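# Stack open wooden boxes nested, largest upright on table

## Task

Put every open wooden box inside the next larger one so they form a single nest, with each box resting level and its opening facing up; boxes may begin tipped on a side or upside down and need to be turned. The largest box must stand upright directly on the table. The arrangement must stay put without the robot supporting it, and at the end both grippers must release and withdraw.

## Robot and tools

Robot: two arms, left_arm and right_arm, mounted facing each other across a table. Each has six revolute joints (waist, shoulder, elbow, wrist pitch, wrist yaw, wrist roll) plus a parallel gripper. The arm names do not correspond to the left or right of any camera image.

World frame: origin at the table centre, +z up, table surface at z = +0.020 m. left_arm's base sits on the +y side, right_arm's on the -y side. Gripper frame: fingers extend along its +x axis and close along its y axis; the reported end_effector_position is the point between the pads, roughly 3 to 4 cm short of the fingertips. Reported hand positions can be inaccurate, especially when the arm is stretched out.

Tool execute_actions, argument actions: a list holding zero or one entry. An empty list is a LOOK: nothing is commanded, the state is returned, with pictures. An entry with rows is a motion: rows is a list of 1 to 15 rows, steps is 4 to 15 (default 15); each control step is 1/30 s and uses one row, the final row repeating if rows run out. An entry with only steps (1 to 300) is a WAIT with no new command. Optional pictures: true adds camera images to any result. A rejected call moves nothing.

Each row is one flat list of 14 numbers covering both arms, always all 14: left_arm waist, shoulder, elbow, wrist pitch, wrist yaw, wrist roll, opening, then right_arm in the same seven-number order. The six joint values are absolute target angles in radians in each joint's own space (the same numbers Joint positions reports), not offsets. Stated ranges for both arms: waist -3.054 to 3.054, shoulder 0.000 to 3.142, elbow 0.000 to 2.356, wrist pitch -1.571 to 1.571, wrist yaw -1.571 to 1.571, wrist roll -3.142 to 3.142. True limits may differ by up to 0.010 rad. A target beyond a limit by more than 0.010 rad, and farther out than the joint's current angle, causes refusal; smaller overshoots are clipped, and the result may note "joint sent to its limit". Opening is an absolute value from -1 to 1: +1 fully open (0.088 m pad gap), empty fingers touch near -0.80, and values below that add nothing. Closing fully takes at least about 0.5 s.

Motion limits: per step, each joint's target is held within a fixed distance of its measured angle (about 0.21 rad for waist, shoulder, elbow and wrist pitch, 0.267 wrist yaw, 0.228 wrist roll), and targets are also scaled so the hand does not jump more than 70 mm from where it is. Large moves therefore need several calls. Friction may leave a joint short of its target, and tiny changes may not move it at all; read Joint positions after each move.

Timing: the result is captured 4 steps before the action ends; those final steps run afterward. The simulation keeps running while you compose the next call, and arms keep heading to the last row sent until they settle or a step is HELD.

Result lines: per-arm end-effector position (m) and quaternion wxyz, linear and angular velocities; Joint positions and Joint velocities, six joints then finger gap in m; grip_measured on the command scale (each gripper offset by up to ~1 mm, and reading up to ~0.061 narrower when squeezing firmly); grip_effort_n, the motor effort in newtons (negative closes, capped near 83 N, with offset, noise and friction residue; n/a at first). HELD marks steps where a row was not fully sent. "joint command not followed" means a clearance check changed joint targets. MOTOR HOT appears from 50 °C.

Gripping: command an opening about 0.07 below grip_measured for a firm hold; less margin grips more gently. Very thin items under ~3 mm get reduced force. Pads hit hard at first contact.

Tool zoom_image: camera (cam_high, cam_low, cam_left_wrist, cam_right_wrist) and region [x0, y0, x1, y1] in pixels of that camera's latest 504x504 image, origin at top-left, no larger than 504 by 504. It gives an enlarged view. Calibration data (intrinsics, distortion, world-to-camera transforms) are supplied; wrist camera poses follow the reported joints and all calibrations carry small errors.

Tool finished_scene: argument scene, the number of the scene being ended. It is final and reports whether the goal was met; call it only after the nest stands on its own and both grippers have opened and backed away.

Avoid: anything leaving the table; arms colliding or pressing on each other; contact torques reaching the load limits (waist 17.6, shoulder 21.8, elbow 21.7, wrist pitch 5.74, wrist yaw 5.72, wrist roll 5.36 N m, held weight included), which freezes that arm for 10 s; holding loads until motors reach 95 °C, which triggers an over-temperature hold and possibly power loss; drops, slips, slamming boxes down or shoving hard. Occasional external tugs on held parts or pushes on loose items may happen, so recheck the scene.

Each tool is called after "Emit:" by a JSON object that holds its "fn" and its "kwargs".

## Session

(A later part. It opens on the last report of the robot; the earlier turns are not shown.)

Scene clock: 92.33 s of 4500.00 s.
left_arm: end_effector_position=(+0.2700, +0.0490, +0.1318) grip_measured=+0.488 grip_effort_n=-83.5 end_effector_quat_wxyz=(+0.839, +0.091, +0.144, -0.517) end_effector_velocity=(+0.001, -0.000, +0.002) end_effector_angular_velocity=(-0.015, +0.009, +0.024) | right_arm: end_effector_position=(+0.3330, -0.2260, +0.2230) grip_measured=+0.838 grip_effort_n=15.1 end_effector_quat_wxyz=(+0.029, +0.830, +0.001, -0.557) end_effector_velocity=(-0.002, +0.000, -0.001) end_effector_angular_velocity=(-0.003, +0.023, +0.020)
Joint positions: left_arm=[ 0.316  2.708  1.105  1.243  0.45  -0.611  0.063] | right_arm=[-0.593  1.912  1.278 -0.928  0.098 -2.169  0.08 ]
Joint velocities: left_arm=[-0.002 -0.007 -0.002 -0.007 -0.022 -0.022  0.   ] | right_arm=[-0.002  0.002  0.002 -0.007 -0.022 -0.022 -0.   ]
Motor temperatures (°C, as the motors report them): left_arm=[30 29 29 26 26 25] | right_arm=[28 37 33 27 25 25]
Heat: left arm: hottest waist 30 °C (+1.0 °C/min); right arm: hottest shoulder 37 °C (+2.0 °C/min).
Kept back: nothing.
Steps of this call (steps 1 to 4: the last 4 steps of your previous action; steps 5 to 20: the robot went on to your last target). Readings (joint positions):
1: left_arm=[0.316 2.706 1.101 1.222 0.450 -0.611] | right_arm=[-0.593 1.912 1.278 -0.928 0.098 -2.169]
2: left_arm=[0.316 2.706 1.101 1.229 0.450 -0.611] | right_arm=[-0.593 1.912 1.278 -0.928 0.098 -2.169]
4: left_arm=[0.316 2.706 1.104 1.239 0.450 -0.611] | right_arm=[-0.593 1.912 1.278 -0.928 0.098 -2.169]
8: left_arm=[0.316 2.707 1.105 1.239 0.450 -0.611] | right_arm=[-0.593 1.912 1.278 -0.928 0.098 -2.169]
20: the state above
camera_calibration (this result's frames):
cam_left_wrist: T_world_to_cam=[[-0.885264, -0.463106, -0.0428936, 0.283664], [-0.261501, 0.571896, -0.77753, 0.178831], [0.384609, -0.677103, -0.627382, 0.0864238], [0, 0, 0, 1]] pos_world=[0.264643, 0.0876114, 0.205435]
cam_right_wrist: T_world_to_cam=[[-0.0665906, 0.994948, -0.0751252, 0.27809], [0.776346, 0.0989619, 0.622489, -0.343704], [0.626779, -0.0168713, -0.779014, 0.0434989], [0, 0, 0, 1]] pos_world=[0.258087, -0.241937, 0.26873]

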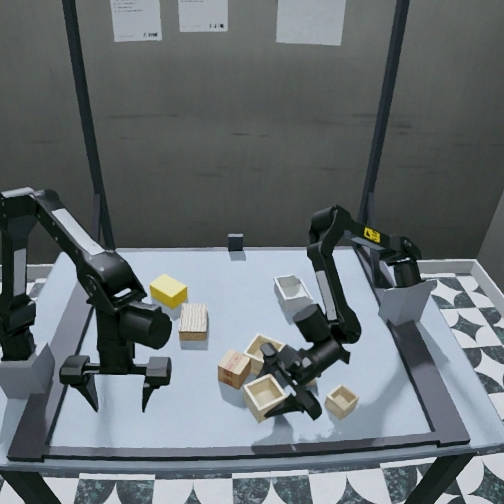

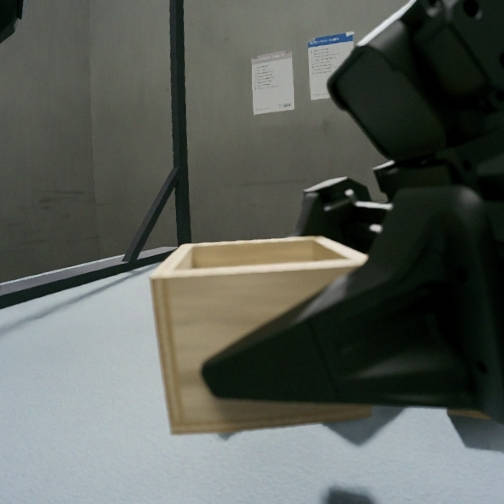

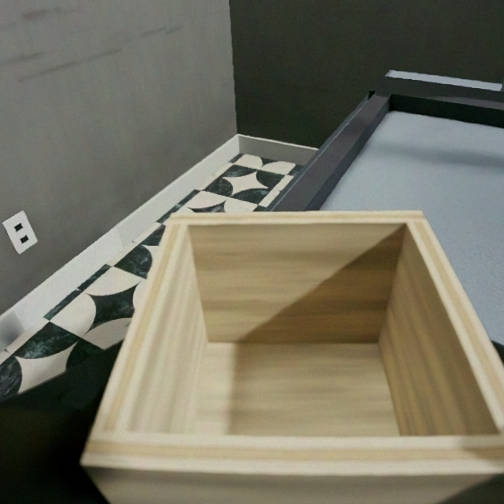

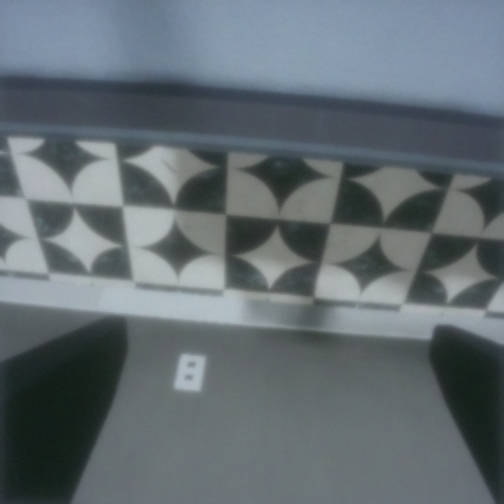

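Emit:
{"fn": "execute_actions", "kwargs": {"actions": [{"rows":[[0.25,2.83,1.156,1.318,0.385,-0.64,0.3,-0.593,1.912,1.278,-0.928,0.098,-2.169,0.84]],"steps":15}]}}

Emit:
{"fn": "execute_actions", "kwargs": {"actions": [{"steps":15}], "pictures": true}}

Scene clock: 92.93 s of 4500.00 s.
left_arm: end_effector_position=(+0.2726, +0.0483, +0.0955) grip_measured=+0.488 grip_effort_n=-83.5 end_effector_quat_wxyz=(+0.840, +0.089, +0.147, -0.515) end_effector_velocity=(-0.008, +0.000, -0.037) end_effector_angular_velocity=(+0.030, +0.022, +0.011) | right_arm: end_effector_position=(+0.3330, -0.2260, +0.2230) grip_measured=+0.838 grip_effort_n=14.7 end_effector_quat_wxyz=(+0.029, +0.830, +0.001, -0.557) end_effector_velocity=(-0.001, -0.002, -0.000) end_effector_angular_velocity=(-0.004, +0.010, +0.004)
Joint positions: left_arm=[ 0.256  2.812  1.148  1.311  0.393 -0.642  0.063] | right_arm=[-0.593  1.912  1.278 -0.928  0.098 -2.169  0.08 ]
Joint velocities: left_arm=[-0.071  0.056  0.007  0.022 -0.051 -0.022  0.   ] | right_arm=[-0.002 -0.002 -0.002 -0.007 -0.007 -0.007 -0.   ]
Motor temperatures (°C, as the motors report them): left_arm=[30 29 29 26 26 25] | right_arm=[28 37 33 27 25 25]
Heat: left arm: hottest waist 30 °C (+1.0 °C/min); right arm: hottest shoulder 37 °C (+2.0 °C/min).
Steps of this call (steps 1 to 7: the robot went on to your last target; steps 8 to 18: the first 11 steps of this action). Readings (joint positions):
8: left_arm=[0.314 2.717 1.108 1.251 0.445 -0.614] | right_arm=[-0.593 1.912 1.278 -0.928 0.098 -2.169]
9: left_arm=[0.307 2.735 1.119 1.276 0.430 -0.620] | right_arm=[-0.593 1.912 1.278 -0.928 0.098 -2.169]
11: left_arm=[0.284 2.768 1.139 1.289 0.413 -0.627] | right_arm=[-0.593 1.912 1.278 -0.928 0.098 -2.169]
15: left_arm=[0.262 2.806 1.144 1.306 0.395 -0.643] | right_arm=[-0.593 1.912 1.278 -0.928 0.098 -2.169]
18: the state above

Scene clock: 93.43 s of 4500.00 s.
left_arm: end_effector_position=(+0.2714, +0.0482, +0.0913) grip_measured=+0.488 grip_effort_n=-83.5 end_effector_quat_wxyz=(+0.839, +0.090, +0.149, -0.516) end_effector_velocity=(-0.001, -0.003, +0.002) end_effector_angular_velocity=(+0.001, -0.028, -0.012) | right_arm: end_effector_position=(+0.3330, -0.2260, +0.2230) grip_measured=+0.838 grip_effort_n=14.7 end_effector_quat_wxyz=(+0.029, +0.830, +0.001, -0.557) end_effector_velocity=(-0.002, +0.002, -0.001) end_effector_angular_velocity=(+0.020, +0.015, -0.003)
Joint positions: left_arm=[ 0.249  2.819  1.149  1.315  0.39  -0.642  0.063] | right_arm=[-0.593  1.912  1.278 -0.928  0.098 -2.169  0.08 ]
Joint velocities: left_arm=[-0.002 -0.002  0.002  0.007 -0.007  0.022  0.   ] | right_arm=[-0.002 -0.002 -0.002  0.007 -0.022  0.007 -0.   ]
Motor temperatures (°C, as the motors report them): left_arm=[30 29 29 26 26 25] | right_arm=[28 37 33 27 25 25]
Heat: left arm: hottest waist 30 °C (+1.0 °C/min); right arm: hottest shoulder 37 °C (+2.0 °C/min).
Kept back: nothing.
Steps of this call (steps 1 to 4: the last 4 steps of your previous action; steps 5 to 15: the robot went on to your last target). Readings (joint positions):
1: left_arm=[0.254 2.814 1.149 1.311 0.392 -0.642] | right_arm=[-0.593 1.912 1.278 -0.928 0.098 -2.169]
2: left_arm=[0.252 2.816 1.149 1.312 0.392 -0.642] | right_arm=[-0.593 1.912 1.278 -0.928 0.098 -2.169]
4: left_arm=[0.249 2.818 1.149 1.313 0.391 -0.642] | right_arm=[-0.593 1.912 1.278 -0.928 0.098 -2.169]
8: left_arm=[0.249 2.819 1.149 1.314 0.390 -0.642] | right_arm=[-0.593 1.912 1.278 -0.928 0.098 -2.169]
15: the state above
All arms were judged still, so your last target was given up. Only a new action makes them travel on or press farther. Fingers that are still opening or closing keep moving.
camera_calibration (this result's frames):
cam_left_wrist: T_world_to_cam=[[-0.884612, -0.464882, -0.0366781, 0.282077], [-0.269506, 0.573851, -0.773344, 0.149826], [0.380562, -0.674225, -0.632924, 0.0614301], [0, 0, 0, 1]] pos_world=[0.26653, 0.0865724, 0.165094]
cam_right_wrist: T_world_to_cam=[[-0.0665906, 0.994948, -0.0751252, 0.27809], [0.776346, 0.0989619, 0.622489, -0.343704], [0.626779, -0.0168713, -0.779014, 0.0434989], [0, 0, 0, 1]] pos_world=[0.258087, -0.241937, 0.26873]

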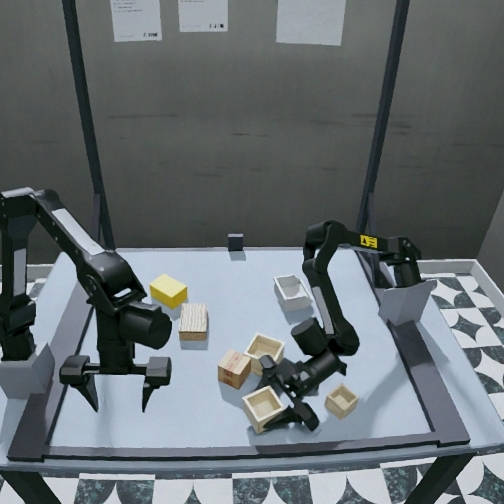

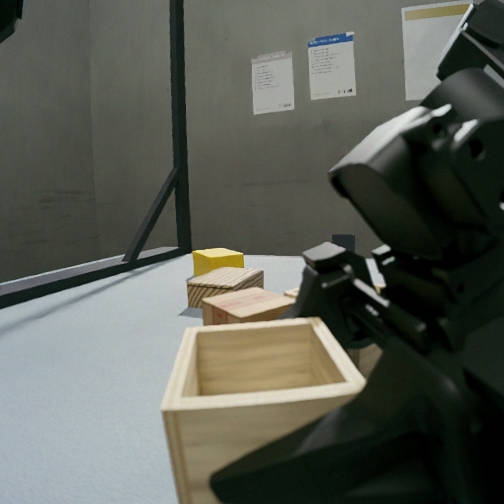

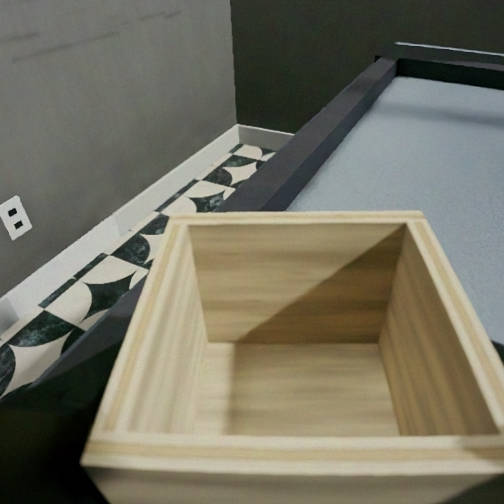

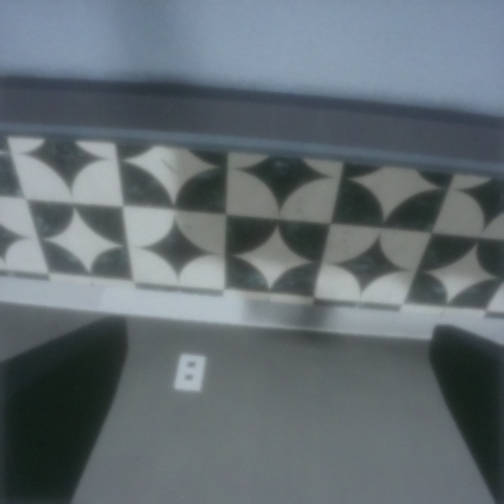

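Continue down.

Emit:
{"fn": "execute_actions", "kwargs": {"actions": [{"rows":[[0.2,2.91,1.195,1.375,0.335,-0.66,0.3,-0.593,1.912,1.278,-0.928,0.098,-2.169,0.84]],"steps":15}]}}

Emit:
{"fn": "execute_actions", "kwargs": {"actions": [{"steps":15}], "pictures": true}}

Scene clock: 93.90 s of 4500.00 s.
left_arm: end_effector_position=(+0.2705, +0.0478, +0.0645) grip_measured=+0.488 grip_effort_n=-83.5 end_effector_quat_wxyz=(+0.838, +0.092, +0.146, -0.518) end_effector_velocity=(+0.001, -0.014, +0.009) end_effector_angular_velocity=(-0.039, -0.005, -0.019) | right_arm: end_effector_position=(+0.3330, -0.2260, +0.2230) grip_measured=+0.838 grip_effort_n=14.7 end_effector_quat_wxyz=(+0.029, +0.830, +0.001, -0.557) end_effector_velocity=(+0.001, +0.000, -0.001) end_effector_angular_velocity=(-0.005, -0.007, +0.008)
Joint positions: left_arm=[ 0.199  2.897  1.186  1.368  0.344 -0.656  0.063] | right_arm=[-0.593  1.912  1.278 -0.928  0.098 -2.169  0.08 ]
Joint velocities: left_arm=[-0.002  0.002  0.042  0.007 -0.007 -0.022  0.   ] | right_arm=[ 0.002  0.002 -0.002  0.007  0.007 -0.007 -0.   ]
Motor temperatures (°C, as the motors report them): left_arm=[30 29 29 26 27 25] | right_arm=[28 37 33 27 25 25]
Heat: left arm: hottest waist 30 °C (+1.0 °C/min); right arm: hottest shoulder 37 °C (+2.0 °C/min).
Steps of this call (steps 1 to 3: nothing new was sent; steps 4 to 14: the first 11 steps of this action). Readings (joint positions):
4: left_arm=[0.247 2.826 1.152 1.321 0.385 -0.642] | right_arm=[-0.593 1.912 1.278 -0.928 0.098 -2.169]
5: left_arm=[0.242 2.839 1.162 1.340 0.371 -0.644] | right_arm=[-0.593 1.912 1.278 -0.928 0.098 -2.169]
7: left_arm=[0.225 2.863 1.179 1.351 0.358 -0.649] | right_arm=[-0.593 1.912 1.278 -0.928 0.098 -2.169]
11: left_arm=[0.199 2.894 1.182 1.368 0.344 -0.654] | right_arm=[-0.593 1.912 1.278 -0.928 0.098 -2.169]
14: the state above

Scene clock: 94.40 s of 4500.00 s.
left_arm: end_effector_position=(+0.2709, +0.0473, +0.0645) grip_measured=+0.488 grip_effort_n=-83.5 end_effector_quat_wxyz=(+0.838, +0.091, +0.144, -0.518) end_effector_velocity=(+0.003, +0.002, -0.002) end_effector_angular_velocity=(+0.002, +0.005, +0.031) | right_arm: end_effector_position=(+0.3330, -0.2260, +0.2230) grip_measured=+0.838 grip_effort_n=14.2 end_effector_quat_wxyz=(+0.029, +0.830, +0.001, -0.557) end_effector_velocity=(-0.005, -0.003, -0.000) end_effector_angular_velocity=(-0.005, +0.028, +0.004)
Joint positions: left_arm=[ 0.198  2.9    1.189  1.372  0.341 -0.657  0.063] | right_arm=[-0.593  1.912  1.278 -0.928  0.098 -2.169  0.08 ]
Joint velocities: left_arm=[-0.002 -0.002 -0.002 -0.022 -0.022 -0.007 -0.   ] | right_arm=[-0.002 -0.007 -0.002 -0.022 -0.022 -0.007 -0.   ]
Motor temperatures (°C, as the motors report them): left_arm=[30 29 29 26 27 25] | right_arm=[28 37 33 27 25 25]
Heat: left arm: hottest waist 30 °C (+1.0 °C/min); right arm: hottest shoulder 37 °C (+2.0 °C/min).
Kept back: nothing.
Steps of this call (steps 1 to 4: the last 4 steps of your previous action; steps 5 to 15: the robot went on to your last target). Readings (joint positions):
1: left_arm=[0.199 2.897 1.187 1.369 0.343 -0.656] | right_arm=[-0.593 1.912 1.278 -0.928 0.098 -2.169]
2: left_arm=[0.199 2.897 1.187 1.370 0.342 -0.656] | right_arm=[-0.593 1.912 1.278 -0.928 0.098 -2.169]
4: left_arm=[0.199 2.897 1.189 1.371 0.342 -0.656] | right_arm=[-0.593 1.912 1.278 -0.928 0.098 -2.169]
8: left_arm=[0.199 2.899 1.189 1.371 0.341 -0.657] | right_arm=[-0.593 1.912 1.278 -0.928 0.098 -2.169]
15: the state above
All arms were judged still, so your last target was given up. Only a new action makes them travel on or press farther. Fingers that are still opening or closing keep moving.
camera_calibration (this result's frames):
cam_left_wrist: T_world_to_cam=[[-0.886718, -0.460441, -0.0415268, 0.281], [-0.260034, 0.571002, -0.778678, 0.127408], [0.382247, -0.679669, -0.626049, 0.0434208], [0, 0, 0, 1]] pos_world=[0.265701, 0.0861459, 0.138062]
cam_right_wrist: T_world_to_cam=[[-0.0665906, 0.994948, -0.0751252, 0.27809], [0.776346, 0.0989619, 0.622489, -0.343704], [0.626779, -0.0168713, -0.779014, 0.0434989], [0, 0, 0, 1]] pos_world=[0.258087, -0.241937, 0.26873]

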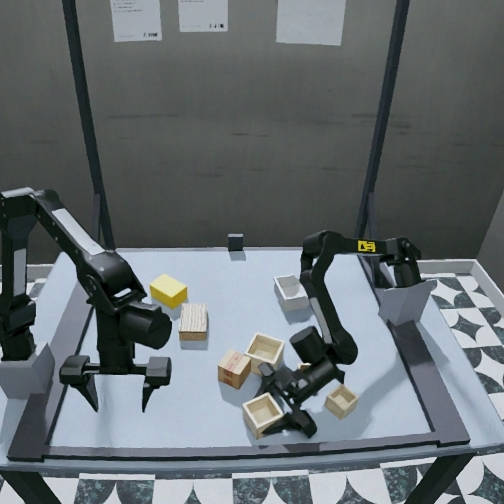

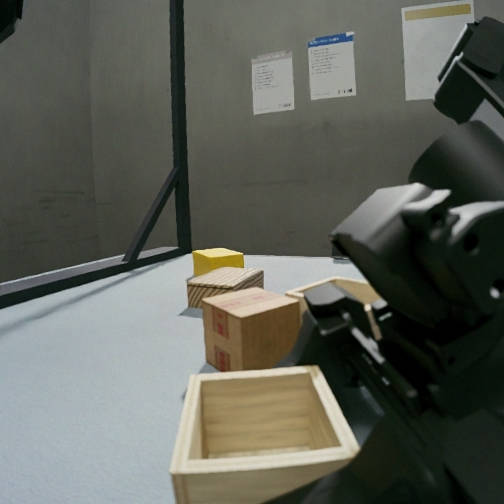

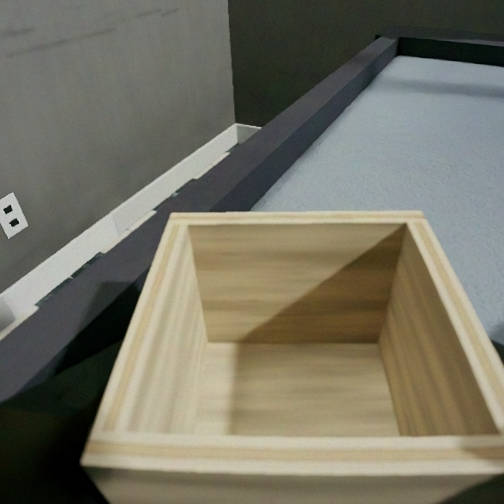

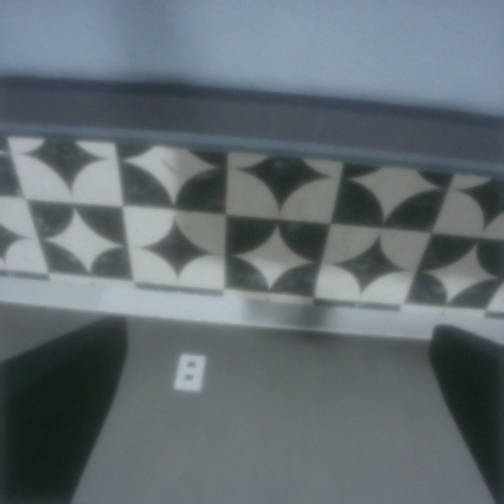

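Emit:
{"fn": "execute_actions", "kwargs": {"actions": [{"rows":[[0.188,2.93,1.2,1.385,0.325,-0.662,0.3,-0.593,1.912,1.278,-0.928,0.098,-2.169,0.84]],"steps":12}]}}

Emit:
{"fn": "execute_actions", "kwargs": {"actions": [{"rows":[[0.188,2.93,1.2,1.385,0.325,-0.662,1,-0.593,1.912,1.278,-0.928,0.098,-2.169,0.84]],"steps":15}]}}

Emit:
{"fn": "execute_actions", "kwargs": {"actions": [{"rows":[[0.318,2.717,1.108,1.246,0.45,-0.614,1,-0.593,1.912,1.278,-0.928,0.098,-2.169,0.84]],"steps":15}]}}

Emit:
{"fn": "execute_actions", "kwargs": {"actions": [{"rows":[[0.32,2.3,1.2,0.6,0.45,-0.61,1,-0.593,1.912,1.278,-0.928,0.098,-2.169,0.84]],"steps":15}]}}

Scene clock: 94.90 s of 4500.00 s.
left_arm: end_effector_position=(+0.2718, +0.0476, +0.0620) grip_measured=+0.488 grip_effort_n=-83.5 end_effector_quat_wxyz=(+0.839, +0.090, +0.140, -0.518) end_effector_velocity=(+0.002, +0.002, -0.004) end_effector_angular_velocity=(-0.007, -0.002, +0.015) | right_arm: end_effector_position=(+0.3330, -0.2260, +0.2230) grip_measured=+0.838 grip_effort_n=15.1 end_effector_quat_wxyz=(+0.029, +0.830, +0.001, -0.557) end_effector_velocity=(+0.001, +0.001, -0.001) end_effector_angular_velocity=(+0.004, +0.005, +0.006)
Joint positions: left_arm=[ 0.193  2.913  1.195  1.384  0.329 -0.658  0.063] | right_arm=[-0.593  1.912  1.278 -0.928  0.098 -2.169  0.08 ]
Joint velocities: left_arm=[-0.007  0.012  0.002  0.007 -0.022 -0.007 -0.   ] | right_arm=[-0.002  0.002 -0.002  0.007 -0.007 -0.007 -0.   ]
Motor temperatures (°C, as the motors report them): left_arm=[30 29 29 26 27 25] | right_arm=[28 37 33 27 25 25]
Heat: left arm: hottest waist 30 °C (+1.0 °C/min); right arm: hottest shoulder 37 °C (+2.0 °C/min).
Steps of this call (steps 1 to 7: nothing new was sent; steps 8 to 15: the first 8 steps of this action). Readings (joint positions):
8: left_arm=[0.198 2.901 1.189 1.373 0.339 -0.657] | right_arm=[-0.593 1.912 1.278 -0.928 0.098 -2.169]
9: left_arm=[0.197 2.904 1.191 1.377 0.337 -0.658] | right_arm=[-0.593 1.912 1.278 -0.928 0.098 -2.169]
11: left_arm=[0.193 2.910 1.193 1.382 0.331 -0.658] | right_arm=[-0.593 1.912 1.278 -0.928 0.098 -2.169]
15: the state above

Scene clock: 95.40 s of 4500.00 s.
left_arm: end_effector_position=(+0.2712, +0.0484, +0.0582) grip_measured=+0.965 grip_effort_n=15.6 end_effector_quat_wxyz=(+0.839, +0.091, +0.142, -0.518) end_effector_velocity=(-0.002, -0.002, -0.001) end_effector_angular_velocity=(-0.006, +0.018, +0.009) | right_arm: end_effector_position=(+0.3330, -0.2260, +0.2230) grip_measured=+0.838 grip_effort_n=15.1 end_effector_quat_wxyz=(+0.029, +0.830, +0.001, -0.557) end_effector_velocity=(-0.004, -0.006, -0.001) end_effector_angular_velocity=(-0.011, +0.018, -0.013)
Joint positions: left_arm=[ 0.188  2.919  1.196  1.385  0.328 -0.659  0.086] | right_arm=[-0.593  1.912  1.278 -0.928  0.098 -2.169  0.08 ]
Joint velocities: left_arm=[-0.007 -0.007 -0.002 -0.007 -0.007 -0.022  0.016] | right_arm=[-0.002 -0.007 -0.007 -0.022 -0.007  0.007 -0.   ]
Motor temperatures (°C, as the motors report them): left_arm=[31 29 29 26 27 25] | right_arm=[28 37 33 27 25 25]
Heat: left arm: hottest waist 31 °C (+2.0 °C/min); right arm: hottest shoulder 37 °C (+2.0 °C/min).
Steps of this call (steps 1 to 4: the last 4 steps of your previous action; steps 5 to 15: the first 11 steps of this action). Readings (joint positions):
5: left_arm=[0.192 2.914 1.196 1.385 0.328 -0.658] | right_arm=[-0.593 1.912 1.278 -0.928 0.098 -2.169]
6: left_arm=[0.192 2.914 1.196 1.385 0.328 -0.659] | right_arm=[-0.593 1.912 1.278 -0.928 0.098 -2.169]
8: left_arm=[0.190 2.917 1.196 1.385 0.328 -0.659] | right_arm=[-0.593 1.912 1.278 -0.928 0.098 -2.169]
12: left_arm=[0.188 2.919 1.196 1.385 0.328 -0.659] | right_arm=[-0.593 1.912 1.278 -0.928 0.098 -2.169]
15: the state above

Scene clock: 95.90 s of 4500.00 s.
left_arm: end_effector_position=(+0.2751, +0.0479, +0.1323) grip_measured=+1.000 grip_effort_n=15.6 end_effector_quat_wxyz=(+0.841, +0.086, +0.137, -0.516) end_effector_velocity=(-0.015, +0.015, -0.035) end_effector_angular_velocity=(+0.141, +0.092, +0.002) | right_arm: end_effector_position=(+0.3330, -0.2260, +0.2230) grip_measured=+0.838 grip_effort_n=15.1 end_effector_quat_wxyz=(+0.029, +0.830, +0.001, -0.557) end_effector_velocity=(-0.001, -0.002, -0.002) end_effector_angular_velocity=(-0.003, +0.012, -0.011)
Joint positions: left_arm=[ 0.318  2.729  1.124  1.259  0.438 -0.62   0.088] | right_arm=[-0.593  1.912  1.278 -0.928  0.098 -2.169  0.08 ]
Joint velocities: left_arm=[-0.022 -0.032 -0.066 -0.11   0.081  0.037  0.   ] | right_arm=[-0.002  0.002 -0.002 -0.007 -0.007  0.007 -0.   ]
Motor temperatures (°C, as the motors report them): left_arm=[31 29 29 26 27 25] | right_arm=[28 37 33 27 25 25]
Heat: left arm: hottest waist 31 °C (+2.0 °C/min); right arm: hottest shoulder 37 °C (+2.0 °C/min).
Steps of this call (steps 1 to 4: the last 4 steps of your previous action; steps 5 to 15: the first 11 steps of this action). Readings (joint positions):
5: left_arm=[0.191 2.908 1.191 1.373 0.339 -0.656] | right_arm=[-0.593 1.912 1.278 -0.928 0.098 -2.169]
6: left_arm=[0.204 2.881 1.171 1.329 0.369 -0.648] | right_arm=[-0.593 1.912 1.278 -0.928 0.098 -2.169]
8: left_arm=[0.246 2.830 1.139 1.297 0.402 -0.636] | right_arm=[-0.593 1.912 1.278 -0.928 0.098 -2.169]
12: left_arm=[0.311 2.749 1.128 1.271 0.426 -0.623] | right_arm=[-0.593 1.912 1.278 -0.928 0.098 -2.169]
15: the state above

Scene clock: 96.40 s of 4500.00 s.
left_arm: end_effector_position=(+0.2334, -0.0081, +0.2118) grip_measured=+1.000 grip_effort_n=15.6 end_effector_quat_wxyz=(+0.842, +0.091, +0.152, -0.510) end_effector_velocity=(-0.182, -0.121, +0.253) end_effector_angular_velocity=(+0.067, +0.077, +0.054) | right_arm: end_effector_position=(+0.3330, -0.2260, +0.2230) grip_measured=+0.838 grip_effort_n=15.6 end_effector_quat_wxyz=(+0.029, +0.830, +0.001, -0.557) end_effector_velocity=(-0.002, -0.002, -0.001) end_effector_angular_velocity=(+0.004, +0.023, +0.002)
Joint positions: left_arm=[ 0.315  2.416  1.184  0.853  0.446 -0.614  0.088] | right_arm=[-0.593  1.912  1.278 -0.928  0.098 -2.169  0.08 ]
Joint velocities: left_arm=[-0.002 -0.999  0.115 -1.223  0.022 -0.007  0.   ] | right_arm=[-0.007 -0.002 -0.002 -0.007 -0.022 -0.007 -0.   ]
Motor temperatures (°C, as the motors report them): left_arm=[31 30 29 26 27 25] | right_arm=[28 37 33 27 25 25]
Heat: left arm: hottest waist 31 °C (+2.0 °C/min); right arm: hottest shoulder 37 °C (+2.0 °C/min).
Steps of this call (steps 1 to 4: the last 4 steps of your previous action; steps 5 to 15: the first 11 steps of this action). Readings (joint positions):
5: left_arm=[0.315 2.719 1.115 1.232 0.445 -0.617] | right_arm=[-0.593 1.912 1.278 -0.928 0.098 -2.169]
6: left_arm=[0.315 2.702 1.120 1.184 0.445 -0.617] | right_arm=[-0.593 1.912 1.278 -0.928 0.098 -2.169]
8: left_arm=[0.315 2.658 1.134 1.120 0.445 -0.617] | right_arm=[-0.593 1.912 1.278 -0.928 0.098 -2.169]
12: left_arm=[0.315 2.527 1.169 0.981 0.445 -0.615] | right_arm=[-0.593 1.912 1.278 -0.928 0.098 -2.169]
15: the state above

Now go to the vertical pose near S/R for a view.

Emit:
{"fn": "execute_actions", "kwargs": {"actions": [{"rows":[[0.56,2.272,1.211,-0.949,0.604,-0.515,1,-0.593,1.912,1.278,-0.928,0.098,-2.169,0.84]],"steps":15}]}}

Emit:
{"fn": "execute_actions", "kwargs": {"actions": [{"steps":45}], "pictures": true}}

Scene clock: 96.90 s of 4500.00 s.
left_arm: end_effector_position=(+0.2789, +0.0924, +0.2523) grip_measured=+1.000 grip_effort_n=15.1 end_effector_quat_wxyz=(+0.876, +0.058, +0.301, -0.372) end_effector_velocity=(-0.004, +0.195, -0.127) end_effector_angular_velocity=(+0.424, +0.914, +0.726) | right_arm: end_effector_position=(+0.3330, -0.2260, +0.2230) grip_measured=+0.838 grip_effort_n=15.1 end_effector_quat_wxyz=(+0.029, +0.830, +0.001, -0.557) end_effector_velocity=(+0.001, -0.002, +0.002) end_effector_angular_velocity=(-0.002, -0.005, -0.011)
Joint positions: left_arm=[ 0.563  2.291  1.204  0.254  0.582 -0.526  0.088] | right_arm=[-0.593  1.912  1.278 -0.928  0.098 -2.169  0.08 ]
Joint velocities: left_arm=[ 0.164 -0.061 -0.002 -1.326  0.11   0.051  0.   ] | right_arm=[-0.002 -0.002  0.002 -0.007  0.007  0.007  0.   ]
Motor temperatures (°C, as the motors report them): left_arm=[31 30 29 26 27 25] | right_arm=[28 37 33 27 25 25]
Heat: left arm: hottest waist 31 °C (+2.0 °C/min); right arm: hottest shoulder 37 °C (+2.0 °C/min).
Steps of this call (steps 1 to 4: the last 4 steps of your previous action; steps 5 to 15: the first 11 steps of this action). Readings (joint positions):
5: left_arm=[0.319 2.316 1.203 0.671 0.463 -0.604] | right_arm=[-0.593 1.912 1.278 -0.928 0.098 -2.169]
6: left_arm=[0.334 2.310 1.204 0.634 0.495 -0.587] | right_arm=[-0.593 1.912 1.278 -0.928 0.098 -2.169]
8: left_arm=[0.387 2.306 1.204 0.566 0.527 -0.566] | right_arm=[-0.593 1.912 1.278 -0.928 0.098 -2.169]
12: left_arm=[0.516 2.299 1.204 0.391 0.567 -0.536] | right_arm=[-0.593 1.912 1.278 -0.928 0.098 -2.169]
15: the state above

Scene clock: 98.40 s of 4500.00 s.
left_arm: end_effector_position=(+0.1500, +0.2363, +0.1528) grip_measured=+1.000 grip_effort_n=15.1 end_effector_quat_wxyz=(+0.705, -0.000, +0.710, +0.007) end_effector_velocity=(-0.002, +0.002, -0.000) end_effector_angular_velocity=(+0.011, +0.002, +0.010) | right_arm: end_effector_position=(+0.3330, -0.2260, +0.2230) grip_measured=+0.838 grip_effort_n=15.1 end_effector_quat_wxyz=(+0.029, +0.830, +0.001, -0.557) end_effector_velocity=(-0.002, -0.007, +0.000) end_effector_angular_velocity=(-0.029, +0.006, +0.011)
Joint positions: left_arm=[ 0.555  2.285  1.204 -0.947  0.6   -0.517  0.088] | right_arm=[-0.593  1.912  1.278 -0.928  0.098 -2.169  0.08 ]
Joint velocities: left_arm=[-0.002 -0.002 -0.002 -0.007 -0.007 -0.007  0.   ] | right_arm=[-0.002 -0.007 -0.007 -0.022  0.007 -0.022 -0.   ]
Motor temperatures (°C, as the motors report them): left_arm=[31 30 29 26 26 25] | right_arm=[28 38 33 27 25 25]
Heat: left arm: hottest waist 31 °C (+2.0 °C/min); right arm: hottest shoulder 38 °C (+2.0 °C/min).
Kept back: nothing.
Steps of this call (steps 1 to 4: the last 4 steps of your previous action; steps 5 to 45: the robot went on to your last target). Readings (joint positions):
1: left_arm=[0.566 2.289 1.204 0.209 0.587 -0.524] | right_arm=[-0.593 1.912 1.278 -0.928 0.098 -2.169]
2: left_arm=[0.565 2.288 1.204 0.164 0.590 -0.523] | right_arm=[-0.593 1.912 1.278 -0.928 0.098 -2.169]
4: left_arm=[0.559 2.288 1.204 0.072 0.596 -0.521] | right_arm=[-0.593 1.912 1.278 -0.928 0.098 -2.169]
8: left_arm=[0.555 2.288 1.204 -0.111 0.599 -0.519] | right_arm=[-0.593 1.912 1.278 -0.928 0.098 -2.169]
45: the state above
camera_calibration (this result's frames):
cam_left_wrist: T_world_to_cam=[[-0.0207938, -0.999053, -0.0382085, 0.26128], [-0.941596, 0.00672185, 0.336677, 0.121935], [-0.336101, 0.0429778, -0.940845, 0.25848], [0, 0, 0, 1]] pos_world=[0.207122, 0.249104, 0.21212]
cam_right_wrist: T_world_to_cam=[[-0.0665906, 0.994948, -0.0751252, 0.27809], [0.776346, 0.0989619, 0.622489, -0.343704], [0.626779, -0.0168713, -0.779014, 0.0434989], [0, 0, 0, 1]] pos_world=[0.258087, -0.241937, 0.26873]

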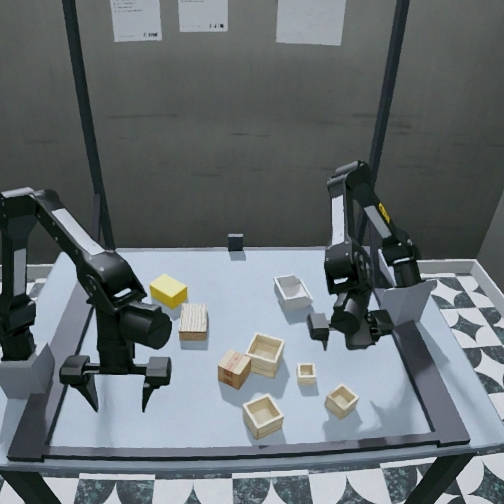

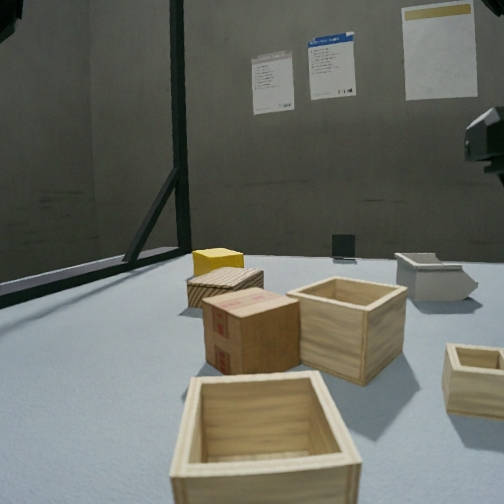

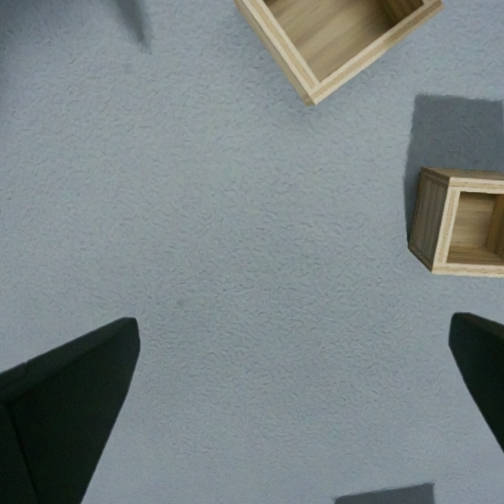

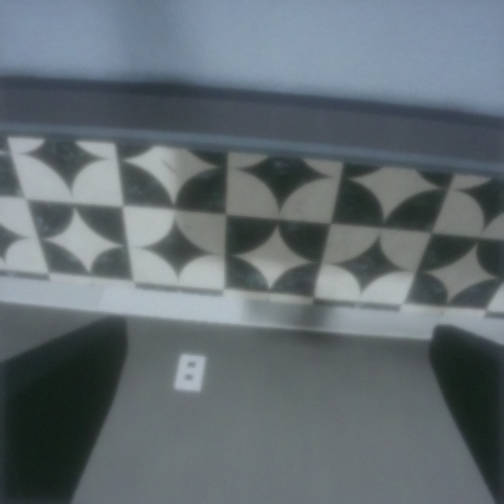

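Emit:
{"fn": "execute_actions", "kwargs": {"actions": [{"rows":[[0.425,2.383,1.365,-0.894,0.649,-0.675,-0.3,-0.593,1.912,1.278,-0.928,0.098,-2.169,0.84]],"steps":15}]}}

Emit:
{"fn": "execute_actions", "kwargs": {"actions": [{"steps":15}], "pictures": true}}

Scene clock: 99.63 s of 4500.00 s.
left_arm: end_effector_position=(+0.1585, +0.1820, +0.1320) grip_measured=-0.159 grip_effort_n=-3.5 end_effector_quat_wxyz=(+0.712, +0.005, +0.702, -0.001) end_effector_velocity=(+0.015, +0.009, -0.013) end_effector_angular_velocity=(+0.017, +0.018, +0.130) | right_arm: end_effector_position=(+0.3330, -0.2260, +0.2230) grip_measured=+0.838 grip_effort_n=14.7 end_effector_quat_wxyz=(+0.029, +0.830, +0.001, -0.557) end_effector_velocity=(+0.001, +0.001, +0.001) end_effector_angular_velocity=(+0.004, -0.010, -0.004)
Joint positions: left_arm=[ 0.423  2.366  1.35  -0.899  0.643 -0.663  0.031] | right_arm=[-0.593  1.912  1.278 -0.928  0.098 -2.169  0.08 ]
Joint velocities: left_arm=[ 0.012  0.076  0.027  0.007 -0.007 -0.095 -0.093] | right_arm=[ 0.002 -0.002 -0.002  0.007  0.007  0.007 -0.   ]
Motor temperatures (°C, as the motors report them): left_arm=[31 30 29 26 26 25] | right_arm=[28 38 33 27 25 25]
Heat: left arm: hottest waist 31 °C (+2.0 °C/min); right arm: hottest shoulder 38 °C (+2.0 °C/min).
Steps of this call (steps 1 to 15: the robot went on to your last target; steps 16 to 26: nothing new was sent; steps 27 to 37: the first 11 steps of this action). Readings (joint positions):
27: left_arm=[0.552 2.290 1.215 -0.950 0.601 -0.533] | right_arm=[-0.593 1.912 1.278 -0.928 0.098 -2.169]
28: left_arm=[0.537 2.305 1.241 -0.946 0.609 -0.569] | right_arm=[-0.593 1.912 1.278 -0.928 0.098 -2.169]
30: left_arm=[0.490 2.337 1.298 -0.908 0.627 -0.611] | right_arm=[-0.593 1.912 1.278 -0.928 0.098 -2.169]
34: left_arm=[0.428 2.356 1.343 -0.902 0.642 -0.651] | right_arm=[-0.593 1.912 1.278 -0.928 0.098 -2.169]
37: the state above

Scene clock: 100.13 s of 4500.00 s.
left_arm: end_effector_position=(+0.1604, +0.1808, +0.1315) grip_measured=-0.296 grip_effort_n=-18.8 end_effector_quat_wxyz=(+0.713, +0.001, +0.701, +0.000) end_effector_velocity=(-0.002, +0.004, -0.003) end_effector_angular_velocity=(+0.015, +0.007, +0.016) | right_arm: end_effector_position=(+0.3330, -0.2260, +0.2230) grip_measured=+0.838 grip_effort_n=15.1 end_effector_quat_wxyz=(+0.029, +0.830, +0.001, -0.557) end_effector_velocity=(-0.002, -0.001, +0.001) end_effector_angular_velocity=(+0.014, +0.020, -0.011)
Joint positions: left_arm=[ 0.424  2.372  1.357 -0.896  0.645 -0.672  0.025] | right_arm=[-0.593  1.912  1.278 -0.928  0.098 -2.169  0.08 ]
Joint velocities: left_arm=[-0.002  0.002 -0.007 -0.007 -0.007 -0.007 -0.   ] | right_arm=[-0.007 -0.007 -0.002 -0.007 -0.022  0.007 -0.   ]
Motor temperatures (°C, as the motors report them): left_arm=[31 30 30 26 26 25] | right_arm=[28 38 33 27 25 25]
Heat: left arm: hottest waist 31 °C (+2.0 °C/min); right arm: hottest shoulder 38 °C (+2.0 °C/min).
Kept back: nothing.
Steps of this call (steps 1 to 4: the last 4 steps of your previous action; steps 5 to 15: the robot went on to your last target). Readings (joint positions):
1: left_arm=[0.424 2.368 1.351 -0.898 0.643 -0.665] | right_arm=[-0.593 1.912 1.278 -0.928 0.098 -2.169]
2: left_arm=[0.424 2.370 1.352 -0.898 0.643 -0.667] | right_arm=[-0.593 1.912 1.278 -0.928 0.098 -2.169]
4: left_arm=[0.424 2.371 1.354 -0.897 0.644 -0.669] | right_arm=[-0.593 1.912 1.278 -0.928 0.098 -2.169]
8: left_arm=[0.424 2.371 1.356 -0.896 0.645 -0.671] | right_arm=[-0.593 1.912 1.278 -0.928 0.098 -2.169]
15: the state above
All arms were judged still, so your last target was given up. Only a new action makes them travel on or press farther. Fingers that are still opening or closing keep moving.
camera_calibration (this result's frames):
cam_left_wrist: T_world_to_cam=[[-0.0315949, -0.999023, -0.030906, 0.206058], [-0.94894, 0.0202721, 0.314805, 0.140905], [-0.313871, 0.0392742, -0.948653, 0.242399], [0, 0, 0, 1]] pos_world=[0.216302, 0.19348, 0.191964]
cam_right_wrist: T_world_to_cam=[[-0.0665906, 0.994948, -0.0751252, 0.27809], [0.776346, 0.0989619, 0.622489, -0.343704], [0.626779, -0.0168713, -0.779014, 0.0434989], [0, 0, 0, 1]] pos_world=[0.258087, -0.241937, 0.26873]

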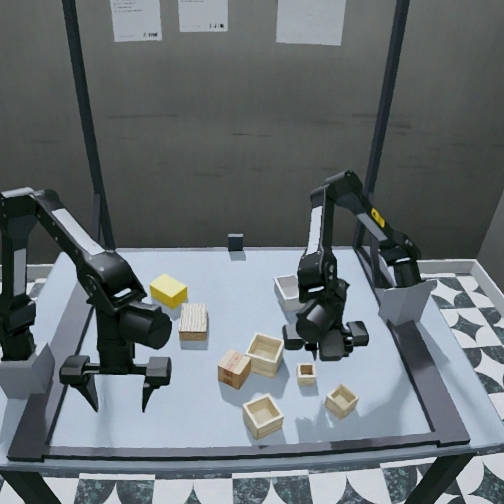

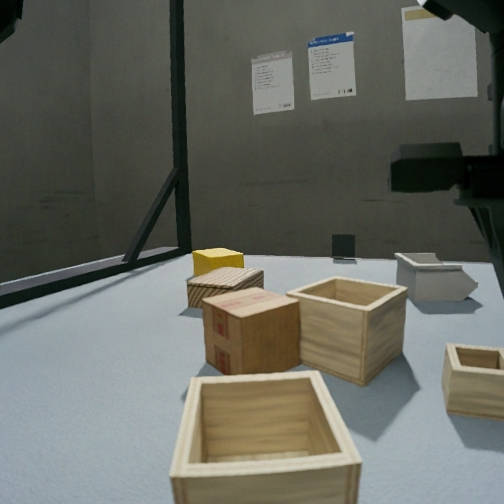

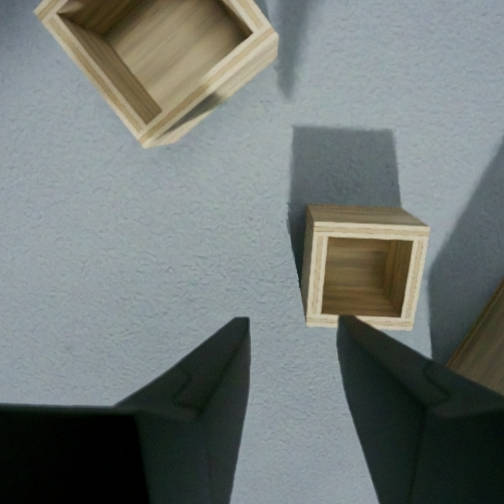

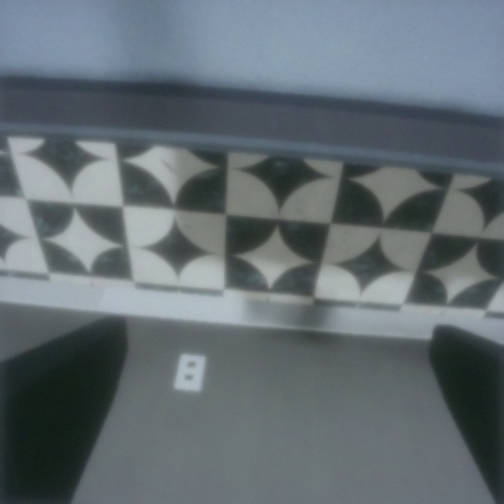

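Emit:
{"fn": "execute_actions", "kwargs": {"actions": [{"rows":[[0.408,2.398,1.414,-0.915,0.654,-0.695,-0.3,-0.593,1.912,1.278,-0.928,0.098,-2.169,0.84],[0.408,2.398,1.414,-0.915,0.654,-0.695,-0.3,-0.593,1.912,1.278,-0.928,0.098,-2.169,0.84],[0.408,2.398,1.414,-0.915,0.654,-0.695,-0.3,-0.593,1.912,1.278,-0.928,0.098,-2.169,0.84],[0.408,2.398,1.414,-0.915,0.654,-0.695,-0.3,-0.593,1.912,1.278,-0.928,0.098,-2.169,0.84],[0.408,2.398,1.414,-0.915,0.654,-0.695,-0.3,-0.593,1.912,1.278,-0.928,0.098,-2.169,0.84],[0.36,2.432,1.37,-0.80,0.672,-0.75,-0.3,-0.593,1.912,1.278,-0.928,0.098,-2.169,0.84],[0.36,2.432,1.37,-0.80,0.672,-0.75,-0.3,-0.593,1.912,1.278,-0.928,0.098,-2.169,0.84],[0.36,2.432,1.37,-0.80,0.672,-0.75,-0.3,-0.593,1.912,1.278,-0.928,0.098,-2.169,0.84],[0.36,2.432,1.37,-0.80,0.672,-0.75,-0.3,-0.593,1.912,1.278,-0.928,0.098,-2.169,0.84],[0.316,2.466,1.323,-0.693,0.689,-0.80,-0.3,-0.593,1.912,1.278,-0.928,0.098,-2.169,0.84]],"steps":15}]}}

Emit:
{"fn": "execute_actions", "kwargs": {"actions": [{"steps":15}], "pictures": true}}

Scene clock: 101.00 s of 4500.00 s.
left_arm: end_effector_position=(+0.1654, +0.1623, +0.1078) grip_measured=-0.297 grip_effort_n=-18.4 end_effector_quat_wxyz=(+0.717, -0.002, +0.696, -0.012) end_effector_velocity=(-0.011, -0.021, -0.206) end_effector_angular_velocity=(-0.008, +0.022, -0.106) | right_arm: end_effector_position=(+0.3330, -0.2260, +0.2230) grip_measured=+0.838 grip_effort_n=15.6 end_effector_quat_wxyz=(+0.029, +0.830, +0.001, -0.557) end_effector_velocity=(+0.002, +0.001, +0.002) end_effector_angular_velocity=(+0.004, -0.012, +0.006)
Joint positions: left_arm=[ 0.363  2.417  1.37  -0.789  0.67  -0.751  0.024] | right_arm=[-0.593  1.912  1.278 -0.928  0.098 -2.169  0.08 ]
Joint velocities: left_arm=[-0.383  0.232 -0.3    0.813  0.125 -0.359 -0.   ] | right_arm=[-0.002 -0.002  0.002  0.007  0.007 -0.007 -0.   ]
Motor temperatures (°C, as the motors report them): left_arm=[31 30 30 26 26 25] | right_arm=[28 38 33 27 25 25]
Heat: left arm: hottest waist 31 °C (+2.0 °C/min); right arm: hottest shoulder 38 °C (+2.0 °C/min).
Steps of this call (steps 1 to 15: nothing new was sent; steps 16 to 26: the first 11 steps of this action). Readings (joint positions):
16: left_arm=[0.423 2.373 1.361 -0.898 0.645 -0.674] | right_arm=[-0.593 1.912 1.278 -0.928 0.098 -2.169]
17: left_arm=[0.422 2.377 1.370 -0.903 0.646 -0.679] | right_arm=[-0.593 1.912 1.278 -0.928 0.098 -2.169]
19: left_arm=[0.416 2.383 1.387 -0.904 0.648 -0.684] | right_arm=[-0.593 1.912 1.278 -0.928 0.098 -2.169]
23: left_arm=[0.395 2.395 1.392 -0.852 0.659 -0.717] | right_arm=[-0.593 1.912 1.278 -0.928 0.098 -2.169]
26: the state above

Scene clock: 101.50 s of 4500.00 s.
left_arm: end_effector_position=(+0.1624, +0.1657, +0.0786) grip_measured=-0.297 grip_effort_n=-18.4 end_effector_quat_wxyz=(+0.712, +0.002, +0.702, -0.007) end_effector_velocity=(+0.001, -0.000, -0.000) end_effector_angular_velocity=(+0.002, -0.009, +0.001) | right_arm: end_effector_position=(+0.3330, -0.2260, +0.2230) grip_measured=+0.838 grip_effort_n=15.1 end_effector_quat_wxyz=(+0.029, +0.830, +0.001, -0.557) end_effector_velocity=(-0.005, -0.001, -0.004) end_effector_angular_velocity=(-0.012, +0.028, +0.022)
Joint positions: left_arm=[ 0.315  2.457  1.328 -0.697  0.685 -0.796  0.024] | right_arm=[-0.593  1.912  1.278 -0.928  0.098 -2.169  0.08 ]
Joint velocities: left_arm=[-0.002 -0.002 -0.002  0.007 -0.007 -0.007 -0.   ] | right_arm=[ 0.002  0.002 -0.007 -0.007 -0.022 -0.022 -0.   ]
Motor temperatures (°C, as the motors report them): left_arm=[31 30 30 26 26 25] | right_arm=[28 38 33 27 25 25]
Heat: left arm: hottest waist 31 °C (+2.0 °C/min); right arm: hottest shoulder 38 °C (+2.0 °C/min).
Kept back: nothing.
Steps of this call (steps 1 to 4: the last 4 steps of your previous action; steps 5 to 15: the robot went on to your last target). Readings (joint positions):
1: left_arm=[0.351 2.426 1.361 -0.764 0.674 -0.761] | right_arm=[-0.593 1.912 1.278 -0.928 0.098 -2.169]
2: left_arm=[0.339 2.436 1.353 -0.748 0.677 -0.770] | right_arm=[-0.593 1.912 1.278 -0.928 0.098 -2.169]
4: left_arm=[0.322 2.450 1.339 -0.729 0.680 -0.782] | right_arm=[-0.593 1.912 1.278 -0.928 0.098 -2.169]
8: left_arm=[0.315 2.457 1.329 -0.706 0.683 -0.792] | right_arm=[-0.593 1.912 1.278 -0.928 0.098 -2.169]
15: the state above
camera_calibration (this result's frames):
cam_left_wrist: T_world_to_cam=[[-0.0429903, -0.998819, -0.022626, 0.190556], [-0.947912, 0.0336239, 0.316752, 0.157248], [-0.315617, 0.0350647, -0.948238, 0.194376], [0, 0, 0, 1]] pos_world=[0.218597, 0.178228, 0.138818]
cam_right_wrist: T_world_to_cam=[[-0.0665906, 0.994948, -0.0751252, 0.27809], [0.776346, 0.0989619, 0.622489, -0.343704], [0.626779, -0.0168713, -0.779014, 0.0434989], [0, 0, 0, 1]] pos_world=[0.258087, -0.241937, 0.26873]

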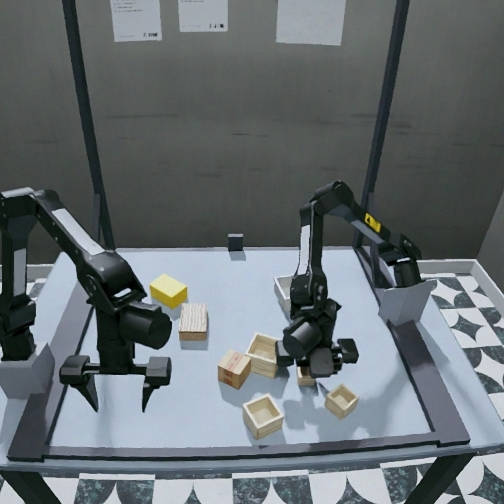

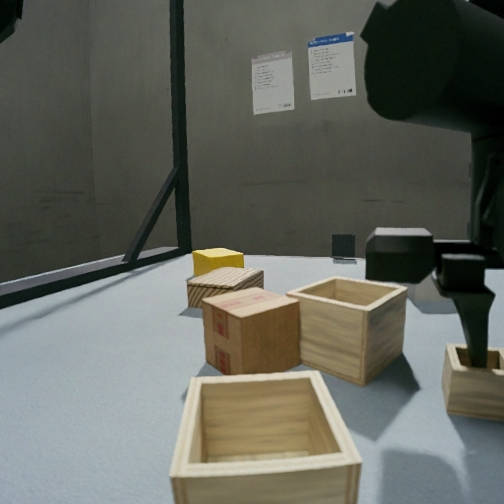

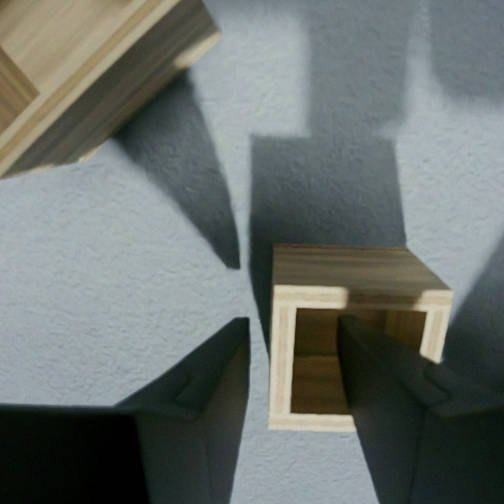

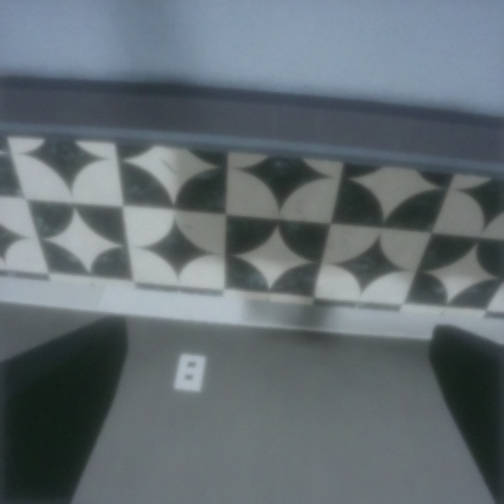

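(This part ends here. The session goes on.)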